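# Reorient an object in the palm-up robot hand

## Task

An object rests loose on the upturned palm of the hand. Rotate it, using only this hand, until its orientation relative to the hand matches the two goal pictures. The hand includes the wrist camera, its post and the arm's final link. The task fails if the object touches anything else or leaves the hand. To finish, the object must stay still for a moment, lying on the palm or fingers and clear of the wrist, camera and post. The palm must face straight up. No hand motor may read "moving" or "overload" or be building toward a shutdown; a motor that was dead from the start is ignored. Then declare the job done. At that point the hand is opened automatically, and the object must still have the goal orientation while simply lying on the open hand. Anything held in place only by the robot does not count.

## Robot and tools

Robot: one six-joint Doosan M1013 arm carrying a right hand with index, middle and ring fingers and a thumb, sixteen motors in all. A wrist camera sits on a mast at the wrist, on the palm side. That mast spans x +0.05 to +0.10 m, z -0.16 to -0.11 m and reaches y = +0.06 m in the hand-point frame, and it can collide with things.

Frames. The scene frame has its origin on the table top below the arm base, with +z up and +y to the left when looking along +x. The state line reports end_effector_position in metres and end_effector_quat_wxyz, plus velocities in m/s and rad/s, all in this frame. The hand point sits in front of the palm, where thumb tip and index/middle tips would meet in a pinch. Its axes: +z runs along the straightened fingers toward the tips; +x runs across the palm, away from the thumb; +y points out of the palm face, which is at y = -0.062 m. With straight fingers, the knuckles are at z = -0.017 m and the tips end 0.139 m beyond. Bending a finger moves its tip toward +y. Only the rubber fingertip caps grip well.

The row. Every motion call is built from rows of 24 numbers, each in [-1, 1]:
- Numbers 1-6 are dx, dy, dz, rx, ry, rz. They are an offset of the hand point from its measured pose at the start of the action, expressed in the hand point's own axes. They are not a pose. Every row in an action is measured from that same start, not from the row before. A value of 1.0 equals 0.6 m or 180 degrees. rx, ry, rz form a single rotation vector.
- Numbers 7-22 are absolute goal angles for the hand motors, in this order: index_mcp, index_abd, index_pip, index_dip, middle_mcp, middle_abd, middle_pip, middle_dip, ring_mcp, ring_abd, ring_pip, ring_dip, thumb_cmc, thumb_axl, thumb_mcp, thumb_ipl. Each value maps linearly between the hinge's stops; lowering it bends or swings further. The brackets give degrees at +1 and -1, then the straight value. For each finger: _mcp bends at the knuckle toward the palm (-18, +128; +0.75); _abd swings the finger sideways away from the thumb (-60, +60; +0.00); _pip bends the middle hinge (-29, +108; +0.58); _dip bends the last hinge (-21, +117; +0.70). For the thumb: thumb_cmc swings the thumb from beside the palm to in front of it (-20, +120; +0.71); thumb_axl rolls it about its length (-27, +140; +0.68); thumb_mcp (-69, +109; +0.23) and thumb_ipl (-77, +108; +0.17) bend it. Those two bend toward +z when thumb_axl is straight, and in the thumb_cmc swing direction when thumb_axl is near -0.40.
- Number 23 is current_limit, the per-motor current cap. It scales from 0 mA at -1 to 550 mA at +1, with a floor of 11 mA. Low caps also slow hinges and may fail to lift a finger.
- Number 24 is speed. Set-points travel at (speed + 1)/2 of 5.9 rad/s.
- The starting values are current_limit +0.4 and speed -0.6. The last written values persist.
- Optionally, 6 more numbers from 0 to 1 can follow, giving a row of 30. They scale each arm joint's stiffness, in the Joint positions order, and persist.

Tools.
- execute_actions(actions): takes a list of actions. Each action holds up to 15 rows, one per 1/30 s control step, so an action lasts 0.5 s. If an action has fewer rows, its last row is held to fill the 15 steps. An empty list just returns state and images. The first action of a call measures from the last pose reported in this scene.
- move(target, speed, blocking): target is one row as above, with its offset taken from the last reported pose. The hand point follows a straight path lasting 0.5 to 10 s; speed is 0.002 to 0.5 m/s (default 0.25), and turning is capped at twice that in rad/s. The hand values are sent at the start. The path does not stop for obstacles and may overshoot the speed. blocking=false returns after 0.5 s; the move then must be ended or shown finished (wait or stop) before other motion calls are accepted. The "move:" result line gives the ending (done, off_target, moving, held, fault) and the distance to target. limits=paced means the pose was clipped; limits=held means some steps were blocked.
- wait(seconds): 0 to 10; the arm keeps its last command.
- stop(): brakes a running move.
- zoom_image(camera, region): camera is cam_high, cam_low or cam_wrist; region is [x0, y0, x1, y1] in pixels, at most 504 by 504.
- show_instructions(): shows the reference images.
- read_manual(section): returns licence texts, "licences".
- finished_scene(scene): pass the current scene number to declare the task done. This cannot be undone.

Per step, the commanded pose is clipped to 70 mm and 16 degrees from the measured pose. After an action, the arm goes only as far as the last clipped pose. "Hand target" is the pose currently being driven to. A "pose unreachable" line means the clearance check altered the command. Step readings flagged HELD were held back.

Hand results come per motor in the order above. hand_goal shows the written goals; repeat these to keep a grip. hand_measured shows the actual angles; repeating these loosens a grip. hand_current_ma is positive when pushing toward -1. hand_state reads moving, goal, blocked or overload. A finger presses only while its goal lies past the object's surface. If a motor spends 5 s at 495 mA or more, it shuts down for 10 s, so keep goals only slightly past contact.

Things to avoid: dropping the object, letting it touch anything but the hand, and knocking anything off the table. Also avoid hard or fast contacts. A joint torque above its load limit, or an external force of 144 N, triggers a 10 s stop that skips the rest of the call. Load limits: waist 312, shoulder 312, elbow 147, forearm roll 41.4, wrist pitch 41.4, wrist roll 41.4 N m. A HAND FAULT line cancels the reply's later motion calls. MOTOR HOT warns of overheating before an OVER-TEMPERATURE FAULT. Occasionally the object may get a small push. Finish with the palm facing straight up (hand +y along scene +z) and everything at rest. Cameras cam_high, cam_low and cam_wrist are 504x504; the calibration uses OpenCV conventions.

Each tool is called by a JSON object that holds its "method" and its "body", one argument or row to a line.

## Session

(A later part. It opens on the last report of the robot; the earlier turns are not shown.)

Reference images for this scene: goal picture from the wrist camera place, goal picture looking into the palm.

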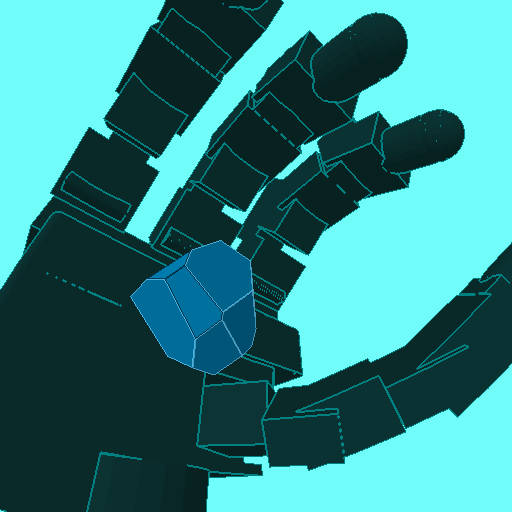

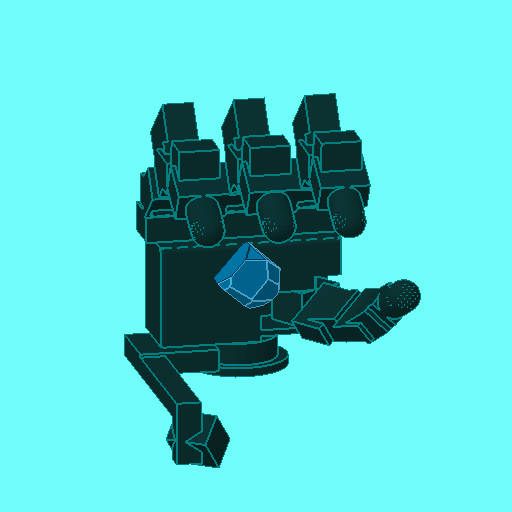

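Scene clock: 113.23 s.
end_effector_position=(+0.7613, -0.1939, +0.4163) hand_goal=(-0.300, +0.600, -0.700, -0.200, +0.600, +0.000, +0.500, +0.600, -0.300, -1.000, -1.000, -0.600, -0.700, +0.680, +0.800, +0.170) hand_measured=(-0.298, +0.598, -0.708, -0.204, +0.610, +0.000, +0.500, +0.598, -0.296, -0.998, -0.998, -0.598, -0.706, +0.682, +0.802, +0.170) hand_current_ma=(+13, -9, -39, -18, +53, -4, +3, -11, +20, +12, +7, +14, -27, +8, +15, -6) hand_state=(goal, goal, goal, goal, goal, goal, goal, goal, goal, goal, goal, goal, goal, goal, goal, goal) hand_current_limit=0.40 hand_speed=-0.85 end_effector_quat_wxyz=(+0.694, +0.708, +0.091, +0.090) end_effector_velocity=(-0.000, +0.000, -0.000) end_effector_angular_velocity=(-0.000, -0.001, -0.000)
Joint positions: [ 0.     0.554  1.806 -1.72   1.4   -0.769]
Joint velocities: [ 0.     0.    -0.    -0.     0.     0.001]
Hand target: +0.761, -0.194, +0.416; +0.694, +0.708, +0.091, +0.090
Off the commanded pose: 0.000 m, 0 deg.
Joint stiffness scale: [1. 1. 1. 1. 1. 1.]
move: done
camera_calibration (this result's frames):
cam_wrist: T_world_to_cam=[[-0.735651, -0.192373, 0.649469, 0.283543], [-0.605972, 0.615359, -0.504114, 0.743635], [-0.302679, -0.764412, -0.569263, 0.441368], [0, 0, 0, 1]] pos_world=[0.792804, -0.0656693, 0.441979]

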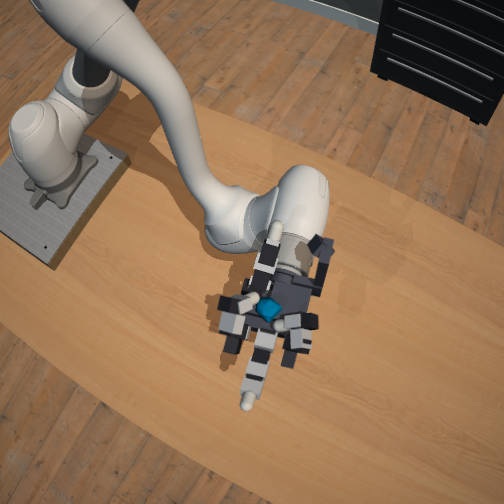

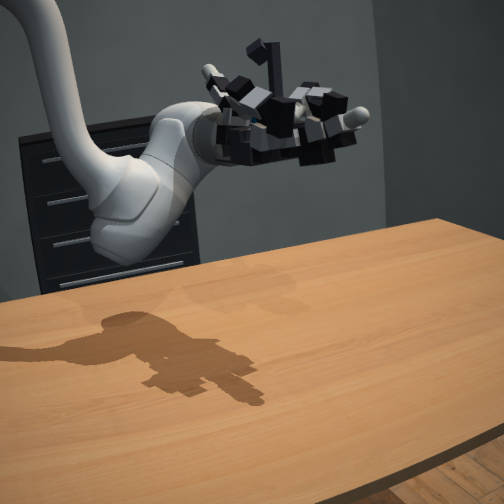

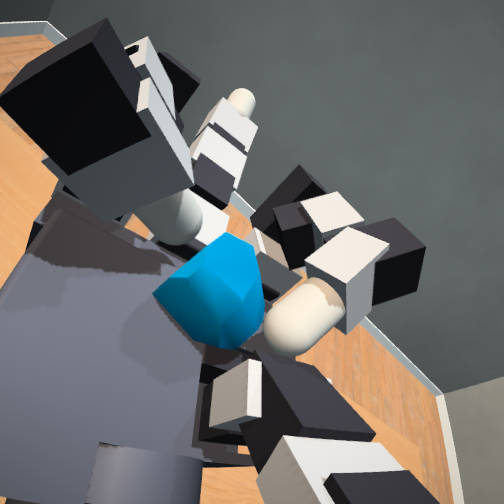

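{"method": "move", "body": {
  "target": [0,0,0,0,0,0,-0.38,1,-0.75,-0.2,0.6,0,0.5,0.6,-0.3,-1,-1,-0.6,-0.7,0.68,0.8,0.17,0.4,-0.85]
}}

{"method": "zoom_image", "body": {
  "camera": "cam_high",
  "region": [200,230,360,390]
}}

Scene clock: 118.87 s.
end_effector_position=(+0.7613, -0.1939, +0.4163) hand_goal=(-0.380, +1.000, -0.750, -0.200, +0.600, +0.000, +0.500, +0.600, -0.300, -1.000, -1.000, -0.600, -0.700, +0.680, +0.800, +0.170) hand_measured=(-0.378, +0.998, -0.750, -0.202, +0.610, +0.000, +0.500, +0.598, -0.296, -0.998, -0.998, -0.598, -0.706, +0.682, +0.802, +0.170) hand_current_ma=(+10, -9, +5, -11, +53, -4, +3, -11, +20, +11, +5, +10, -27, +8, +15, -6) hand_state=(goal, goal, goal, goal, goal, goal, goal, goal, goal, goal, goal, goal, goal, goal, goal, goal) hand_current_limit=0.40 hand_speed=-0.85 end_effector_quat_wxyz=(+0.694, +0.708, +0.091, +0.090) end_effector_velocity=(+0.000, +0.000, -0.000) end_effector_angular_velocity=(+0.000, +0.000, +0.000)
Joint positions: [ 0.     0.554  1.806 -1.72   1.4   -0.769]
Joint velocities: [ 0.  0. -0.  0. -0.  0.]
Hand target: +0.761, -0.194, +0.416; +0.694, +0.708, +0.091, +0.090
Off the commanded pose: 0.000 m, 0 deg.
Joint stiffness scale: [1. 1. 1. 1. 1. 1.]
move: done
camera_calibration (this result's frames):
cam_wrist: T_world_to_cam=[[-0.735651, -0.192373, 0.649469, 0.283543], [-0.605973, 0.615359, -0.504114, 0.743635], [-0.302679, -0.764412, -0.569263, 0.441368], [0, 0, 0, 1]] pos_world=[0.792804, -0.0656694, 0.441979]

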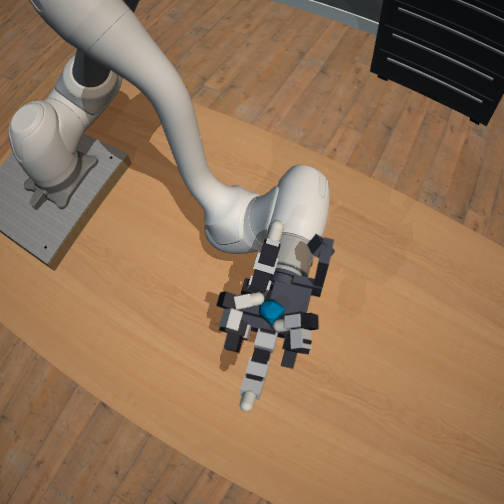

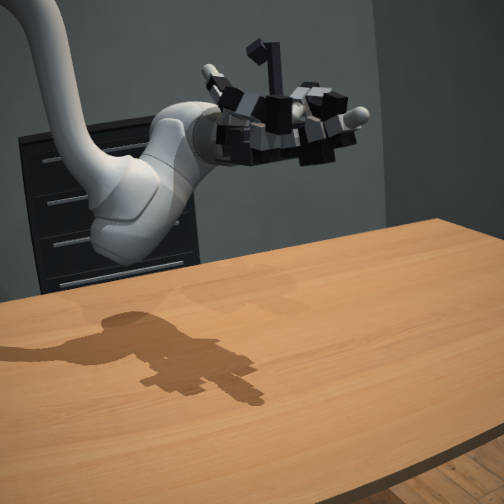

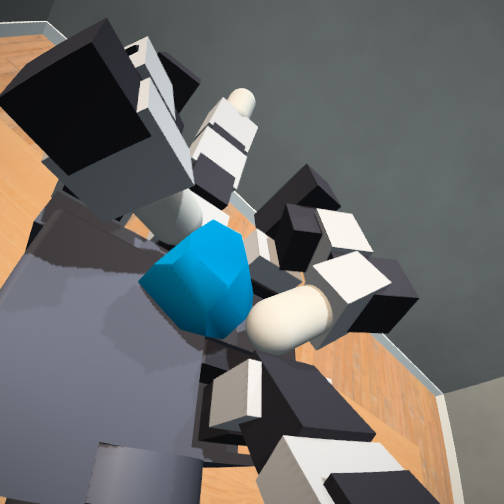

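Region (200, 230, 360, 390) of cam_high's 504x504 image, scaled by 3.150, with more detail than that image has.

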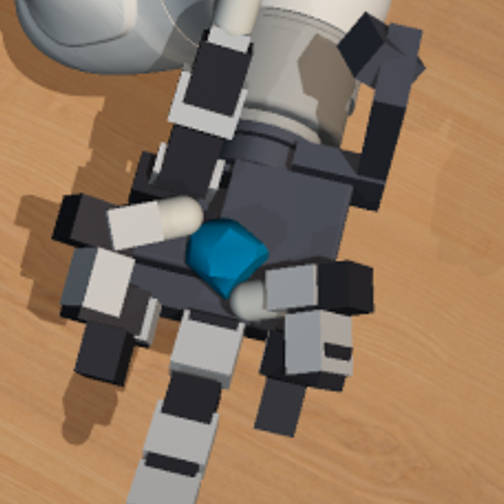

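{"method": "move", "body": {
  "target": [0,0,0,0,0,0,-0.38,1,-0.75,-0.2,0.6,0,0.5,0.6,-0.3,-1,-1,-0.45,-0.7,0.68,0.8,0.17,0.4,-0.85]
}}

{"method": "zoom_image", "body": {
  "camera": "cam_high",
  "region": [200,230,360,390]
}}

Scene clock: 126.17 s.
end_effector_position=(+0.7613, -0.1939, +0.4163) hand_goal=(-0.380, +1.000, -0.750, -0.200, +0.600, +0.000, +0.500, +0.600, -0.300, -1.000, -1.000, -0.450, -0.700, +0.680, +0.800, +0.170) hand_measured=(-0.378, +0.998, -0.726, -0.188, +0.610, +0.000, +0.500, +0.598, -0.294, -0.996, -1.000, -0.488, -0.702, +0.682, +0.802, +0.170) hand_current_ma=(+8, -9, +120, +56, +53, -4, +3, -11, +31, +19, +1, -215, -7, +8, +20, -6) hand_state=(goal, goal, blocked, goal, goal, goal, goal, goal, goal, goal, goal, blocked, goal, goal, goal, goal) hand_current_limit=0.40 hand_speed=-0.85 end_effector_quat_wxyz=(+0.694, +0.708, +0.091, +0.090) end_effector_velocity=(-0.000, -0.000, +0.000) end_effector_angular_velocity=(-0.000, -0.002, -0.001)
Joint positions: [ 0.     0.554  1.806 -1.72   1.4   -0.769]
Joint velocities: [-0.    -0.    -0.    -0.     0.001  0.002]
Hand target: +0.761, -0.194, +0.416; +0.694, +0.708, +0.091, +0.090
Off the commanded pose: 0.000 m, 0 deg.
Joint stiffness scale: [1. 1. 1. 1. 1. 1.]
move: done
camera_calibration (this result's frames):
cam_wrist: T_world_to_cam=[[-0.735652, -0.192373, 0.649469, 0.283544], [-0.605972, 0.615359, -0.504114, 0.743635], [-0.302678, -0.764412, -0.569263, 0.441368], [0, 0, 0, 1]] pos_world=[0.792805, -0.0656693, 0.441979]

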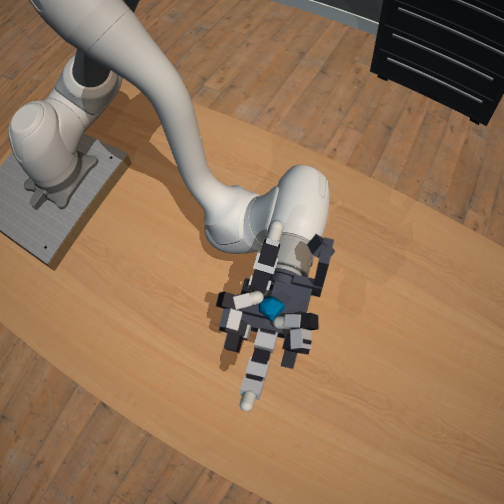

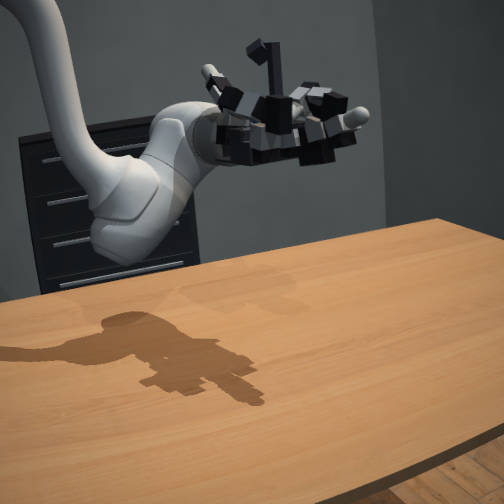

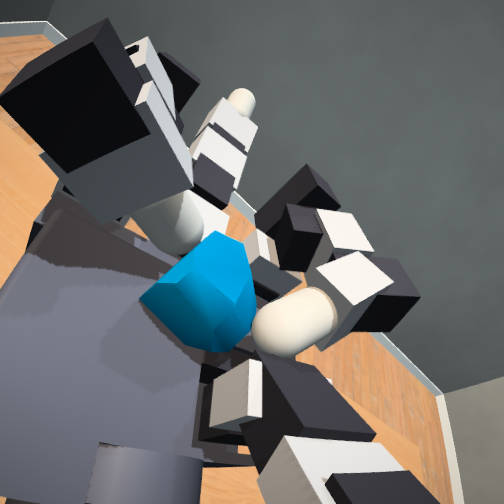

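Region (200, 230, 360, 390) of cam_high's 504x504 image, scaled by 3.150, with more detail than that image has.

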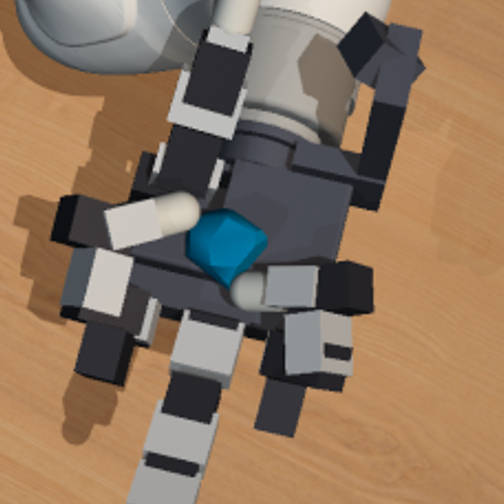

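{"method": "move", "body": {
  "target": [0,0,0,0,0,0,-0.38,1,-0.9,0.05,0.6,0,0.5,0.6,-0.3,-1,-1,-0.6,-0.7,0.68,0.8,0.17,0.4,-0.85]
}}

{"method": "zoom_image", "body": {
  "camera": "cam_high",
  "region": [200,230,360,390]
}}

Scene clock: 132.83 s.
end_effector_position=(+0.7613, -0.1939, +0.4163) hand_goal=(-0.380, +1.000, -0.900, +0.050, +0.600, +0.000, +0.500, +0.600, -0.300, -1.000, -1.000, -0.600, -0.700, +0.680, +0.800, +0.170) hand_measured=(-0.358, +1.000, -0.892, +0.024, +0.610, +0.000, +0.500, +0.598, -0.296, -0.998, -1.000, -0.602, -0.710, +0.674, +0.806, +0.170) hand_current_ma=(+121, -4, +42, -134, +53, -4, +3, -11, +28, +7, +1, -11, -49, -38, +40, -6) hand_state=(blocked, goal, goal, blocked, goal, goal, goal, goal, goal, goal, goal, goal, goal, goal, goal, goal) hand_current_limit=0.40 hand_speed=-0.85 end_effector_quat_wxyz=(+0.694, +0.708, +0.091, +0.090) end_effector_velocity=(-0.000, -0.000, +0.000) end_effector_angular_velocity=(-0.000, -0.000, -0.000)
Joint positions: [ 0.     0.554  1.806 -1.72   1.4   -0.769]
Joint velocities: [-0. -0. -0. -0. -0.  0.]
Hand target: +0.761, -0.194, +0.416; +0.694, +0.708, +0.091, +0.090
Off the commanded pose: 0.000 m, 0 deg.
Joint stiffness scale: [1. 1. 1. 1. 1. 1.]
move: done
camera_calibration (this result's frames):
cam_wrist: T_world_to_cam=[[-0.735651, -0.192373, 0.649469, 0.283543], [-0.605973, 0.615359, -0.504114, 0.743636], [-0.302678, -0.764412, -0.569263, 0.441368], [0, 0, 0, 1]] pos_world=[0.792804, -0.0656693, 0.441979]

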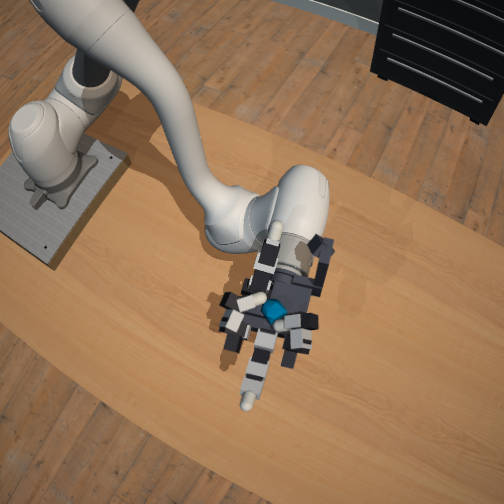

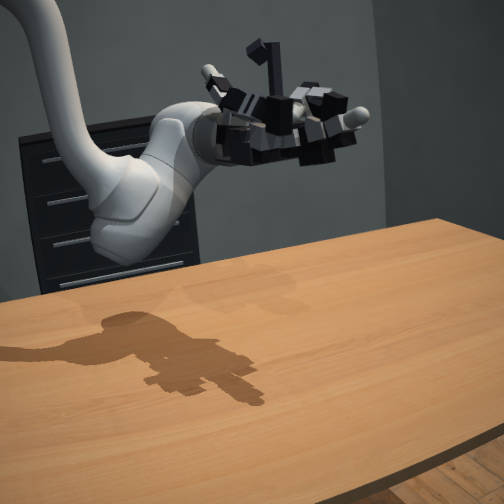

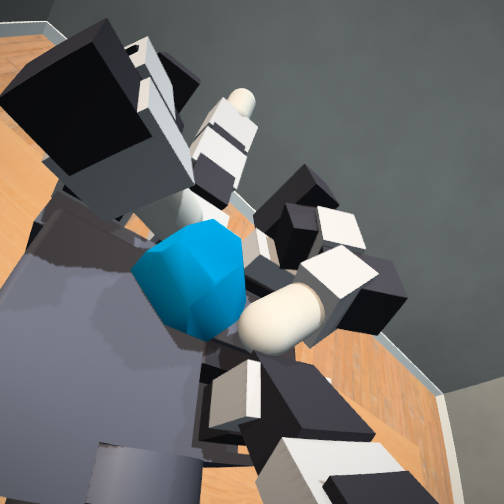

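Region (200, 230, 360, 390) of cam_high's 504x504 image, scaled by 3.150, with more detail than that image has.

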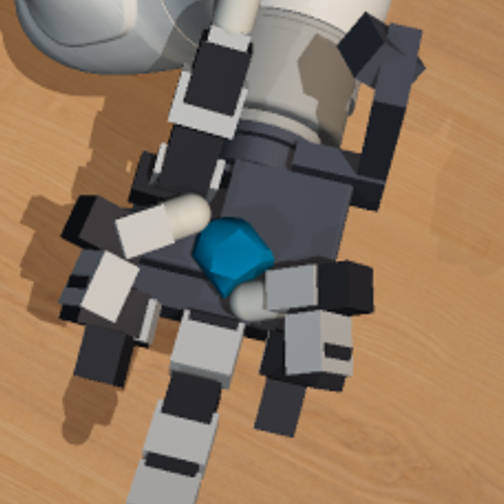

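{"method": "move", "body": {
  "target": [0,0,0,0,0,0,-0.25,0.3,-0.75,-0.1,0.6,0,0.5,0.6,-0.3,-1,-1,-0.85,-0.7,0.68,0.8,0.17,0.4,-0.8]
}}

{"method": "move", "body": {
  "target": [0,0,0,0,0,0,0.6,0,-0.75,-0.1,0.6,0,0.5,0.6,0.6,-1,-1,-0.85,-0.7,0.68,0.8,0.17,0.4,-0.7]
}}

{"method": "move", "body": {
  "target": [0,0,0,0,0,0,0.65,0,0.5,0.6,0.65,0,0.5,0.6,0.65,0,0.5,0.6,0.5,0.68,0.3,0.17,0.4,-0.5]
}}

{"method": "zoom_image", "body": {
  "camera": "cam_high",
  "region": [200,230,360,390]
}}

Scene clock: 141.57 s.
end_effector_position=(+0.7613, -0.1939, +0.4163) hand_goal=(-0.250, +0.300, -0.750, -0.100, +0.600, +0.000, +0.500, +0.600, -0.300, -1.000, -1.000, -0.850, -0.700, +0.680, +0.800, +0.170) hand_measured=(-0.252, +0.304, -0.756, -0.098, +0.610, +0.000, +0.500, +0.598, -0.296, -1.000, -0.996, -0.810, -0.704, +0.678, +0.806, +0.170) hand_current_ma=(-10, +19, -35, +12, +53, -4, +3, -11, +22, +1, +23, +220, -25, -9, +40, -6) hand_state=(goal, goal, goal, goal, goal, goal, goal, goal, goal, goal, goal, blocked, goal, goal, goal, goal) hand_current_limit=0.40 hand_speed=-0.80 end_effector_quat_wxyz=(+0.694, +0.708, +0.091, +0.090) end_effector_velocity=(-0.000, -0.000, -0.000) end_effector_angular_velocity=(-0.000, +0.000, -0.001)
Joint positions: [ 0.     0.554  1.806 -1.72   1.4   -0.769]
Joint velocities: [-0.     0.    -0.     0.     0.001  0.   ]
Hand target: +0.761, -0.194, +0.416; +0.694, +0.708, +0.091, +0.090
Off the commanded pose: 0.000 m, 0 deg.
Joint stiffness scale: [1. 1. 1. 1. 1. 1.]
move: done
camera_calibration (this result's frames):
cam_wrist: T_world_to_cam=[[-0.735652, -0.192373, 0.649469, 0.283543], [-0.605972, 0.615359, -0.504114, 0.743635], [-0.302678, -0.764412, -0.569263, 0.441368], [0, 0, 0, 1]] pos_world=[0.792804, -0.0656694, 0.441979]

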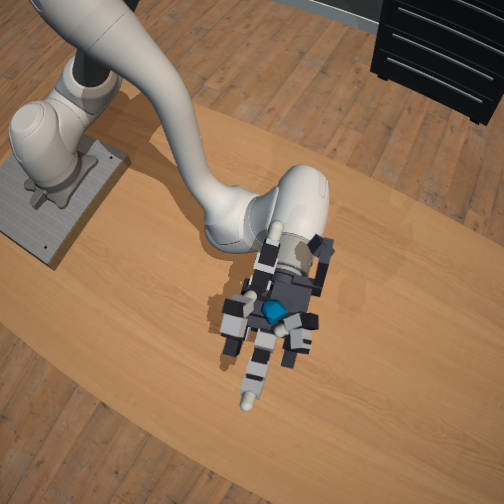

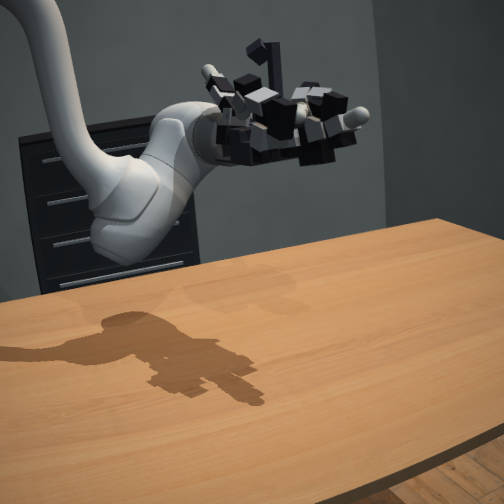

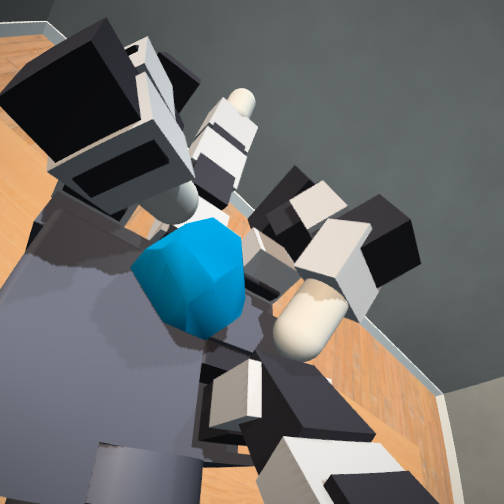

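Scene clock: 143.13 s.
end_effector_position=(+0.7613, -0.1939, +0.4163) hand_goal=(+0.600, +0.000, -0.750, -0.100, +0.600, +0.000, +0.500, +0.600, +0.600, -1.000, -1.000, -0.850, -0.700, +0.680, +0.800, +0.170) hand_measured=(+0.606, +0.002, -0.754, -0.098, +0.630, +0.000, +0.500, +0.598, +0.574, -0.994, -0.956, -0.810, -0.704, +0.678, +0.806, +0.170) hand_current_ma=(+34, +14, -22, +11, +159, -4, +3, -11, -151, +27, +222, +220, -25, -9, +40, -6) hand_state=(goal, goal, goal, goal, blocked, goal, goal, goal, blocked, goal, blocked, blocked, goal, goal, goal, goal) hand_current_limit=0.40 hand_speed=-0.70 end_effector_quat_wxyz=(+0.694, +0.708, +0.091, +0.090) end_effector_velocity=(-0.000, +0.000, -0.000) end_effector_angular_velocity=(-0.000, -0.001, -0.000)
Joint positions: [ 0.     0.554  1.806 -1.72   1.4   -0.769]
Joint velocities: [ 0.     0.    -0.    -0.     0.001  0.001]
Hand target: +0.761, -0.194, +0.416; +0.694, +0.708, +0.091, +0.090
Off the commanded pose: 0.000 m, 0 deg.
Joint stiffness scale: [1. 1. 1. 1. 1. 1.]
move: done
camera_calibration (this result's frames):
cam_wrist: T_world_to_cam=[[-0.735652, -0.192373, 0.649469, 0.283543], [-0.605972, 0.615359, -0.504114, 0.743636], [-0.302679, -0.764412, -0.569263, 0.441368], [0, 0, 0, 1]] pos_world=[0.792804, -0.0656694, 0.441979]

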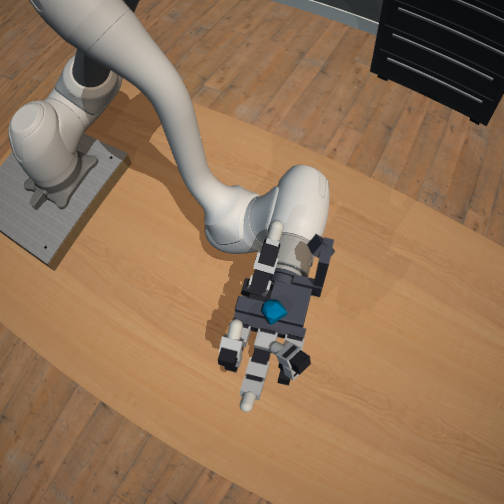

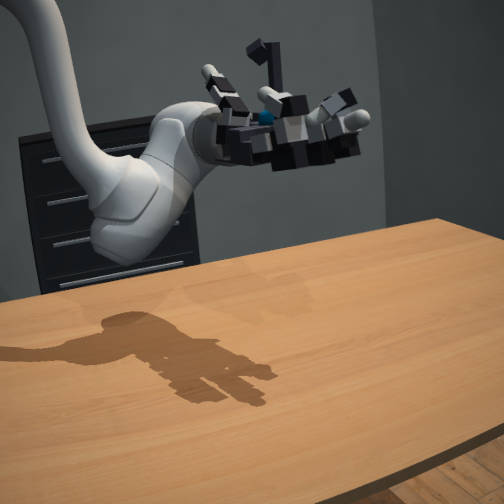

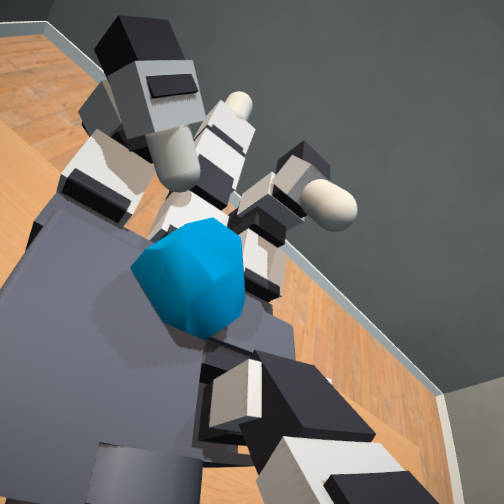

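Scene clock: 144.63 s.
end_effector_position=(+0.7613, -0.1939, +0.4163) hand_goal=(+0.650, +0.000, +0.500, +0.600, +0.650, +0.000, +0.500, +0.600, +0.650, +0.000, +0.500, +0.600, +0.500, +0.680, +0.300, +0.170) hand_measured=(+0.660, +0.002, +0.500, +0.598, +0.662, +0.000, +0.500, +0.598, +0.660, -0.004, +0.500, +0.598, +0.510, +0.680, +0.302, +0.170) hand_current_ma=(+57, +14, +3, -11, +60, -4, +4, -11, +54, -15, +3, -11, +55, -6, +15, -5) hand_state=(goal, goal, goal, goal, goal, goal, goal, goal, goal, goal, goal, goal, goal, goal, goal, goal) hand_current_limit=0.40 hand_speed=-0.50 end_effector_quat_wxyz=(+0.694, +0.708, +0.091, +0.090) end_effector_velocity=(+0.000, +0.000, +0.001) end_effector_angular_velocity=(-0.000, +0.001, +0.000)
Joint positions: [ 0.     0.554  1.806 -1.72   1.4   -0.769]
Joint velocities: [ 0.    -0.001 -0.001  0.    -0.    -0.002]
Hand target: +0.761, -0.194, +0.416; +0.694, +0.708, +0.091, +0.090
Off the commanded pose: 0.000 m, 0 deg.
Joint stiffness scale: [1. 1. 1. 1. 1. 1.]
move: done
camera_calibration (this result's frames):
cam_wrist: T_world_to_cam=[[-0.735651, -0.192373, 0.649469, 0.283543], [-0.605973, 0.615359, -0.504114, 0.743636], [-0.302679, -0.764412, -0.569262, 0.441368], [0, 0, 0, 1]] pos_world=[0.792804, -0.0656694, 0.441979]

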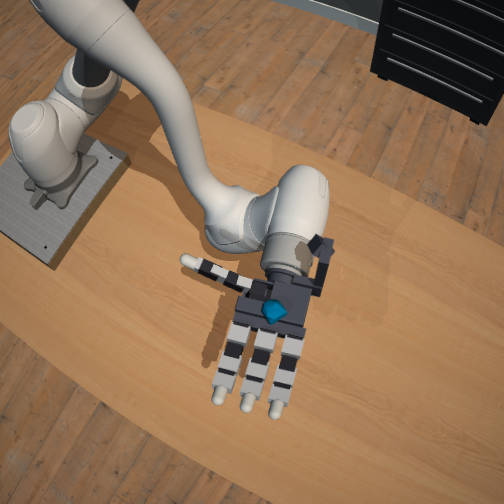

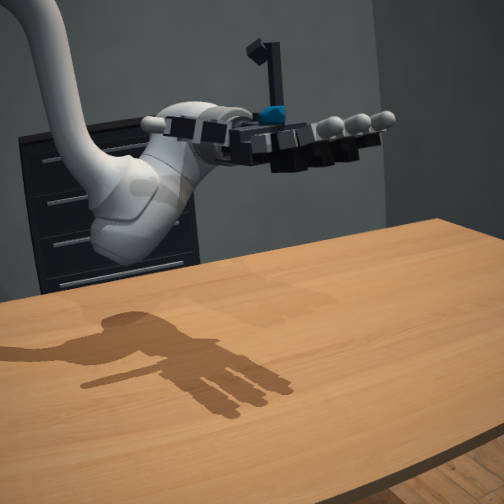

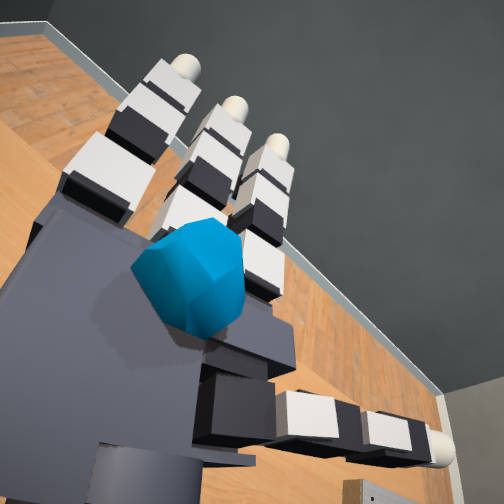

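Region (200, 230, 360, 390) of cam_high's 504x504 image, scaled by 3.150, with more detail than that image has.

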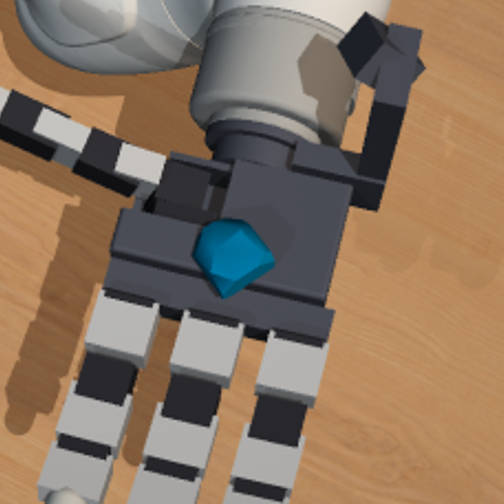

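{"method": "finished_scene", "body": {
  "scene": 2
}}

The scene is finished: the task was done.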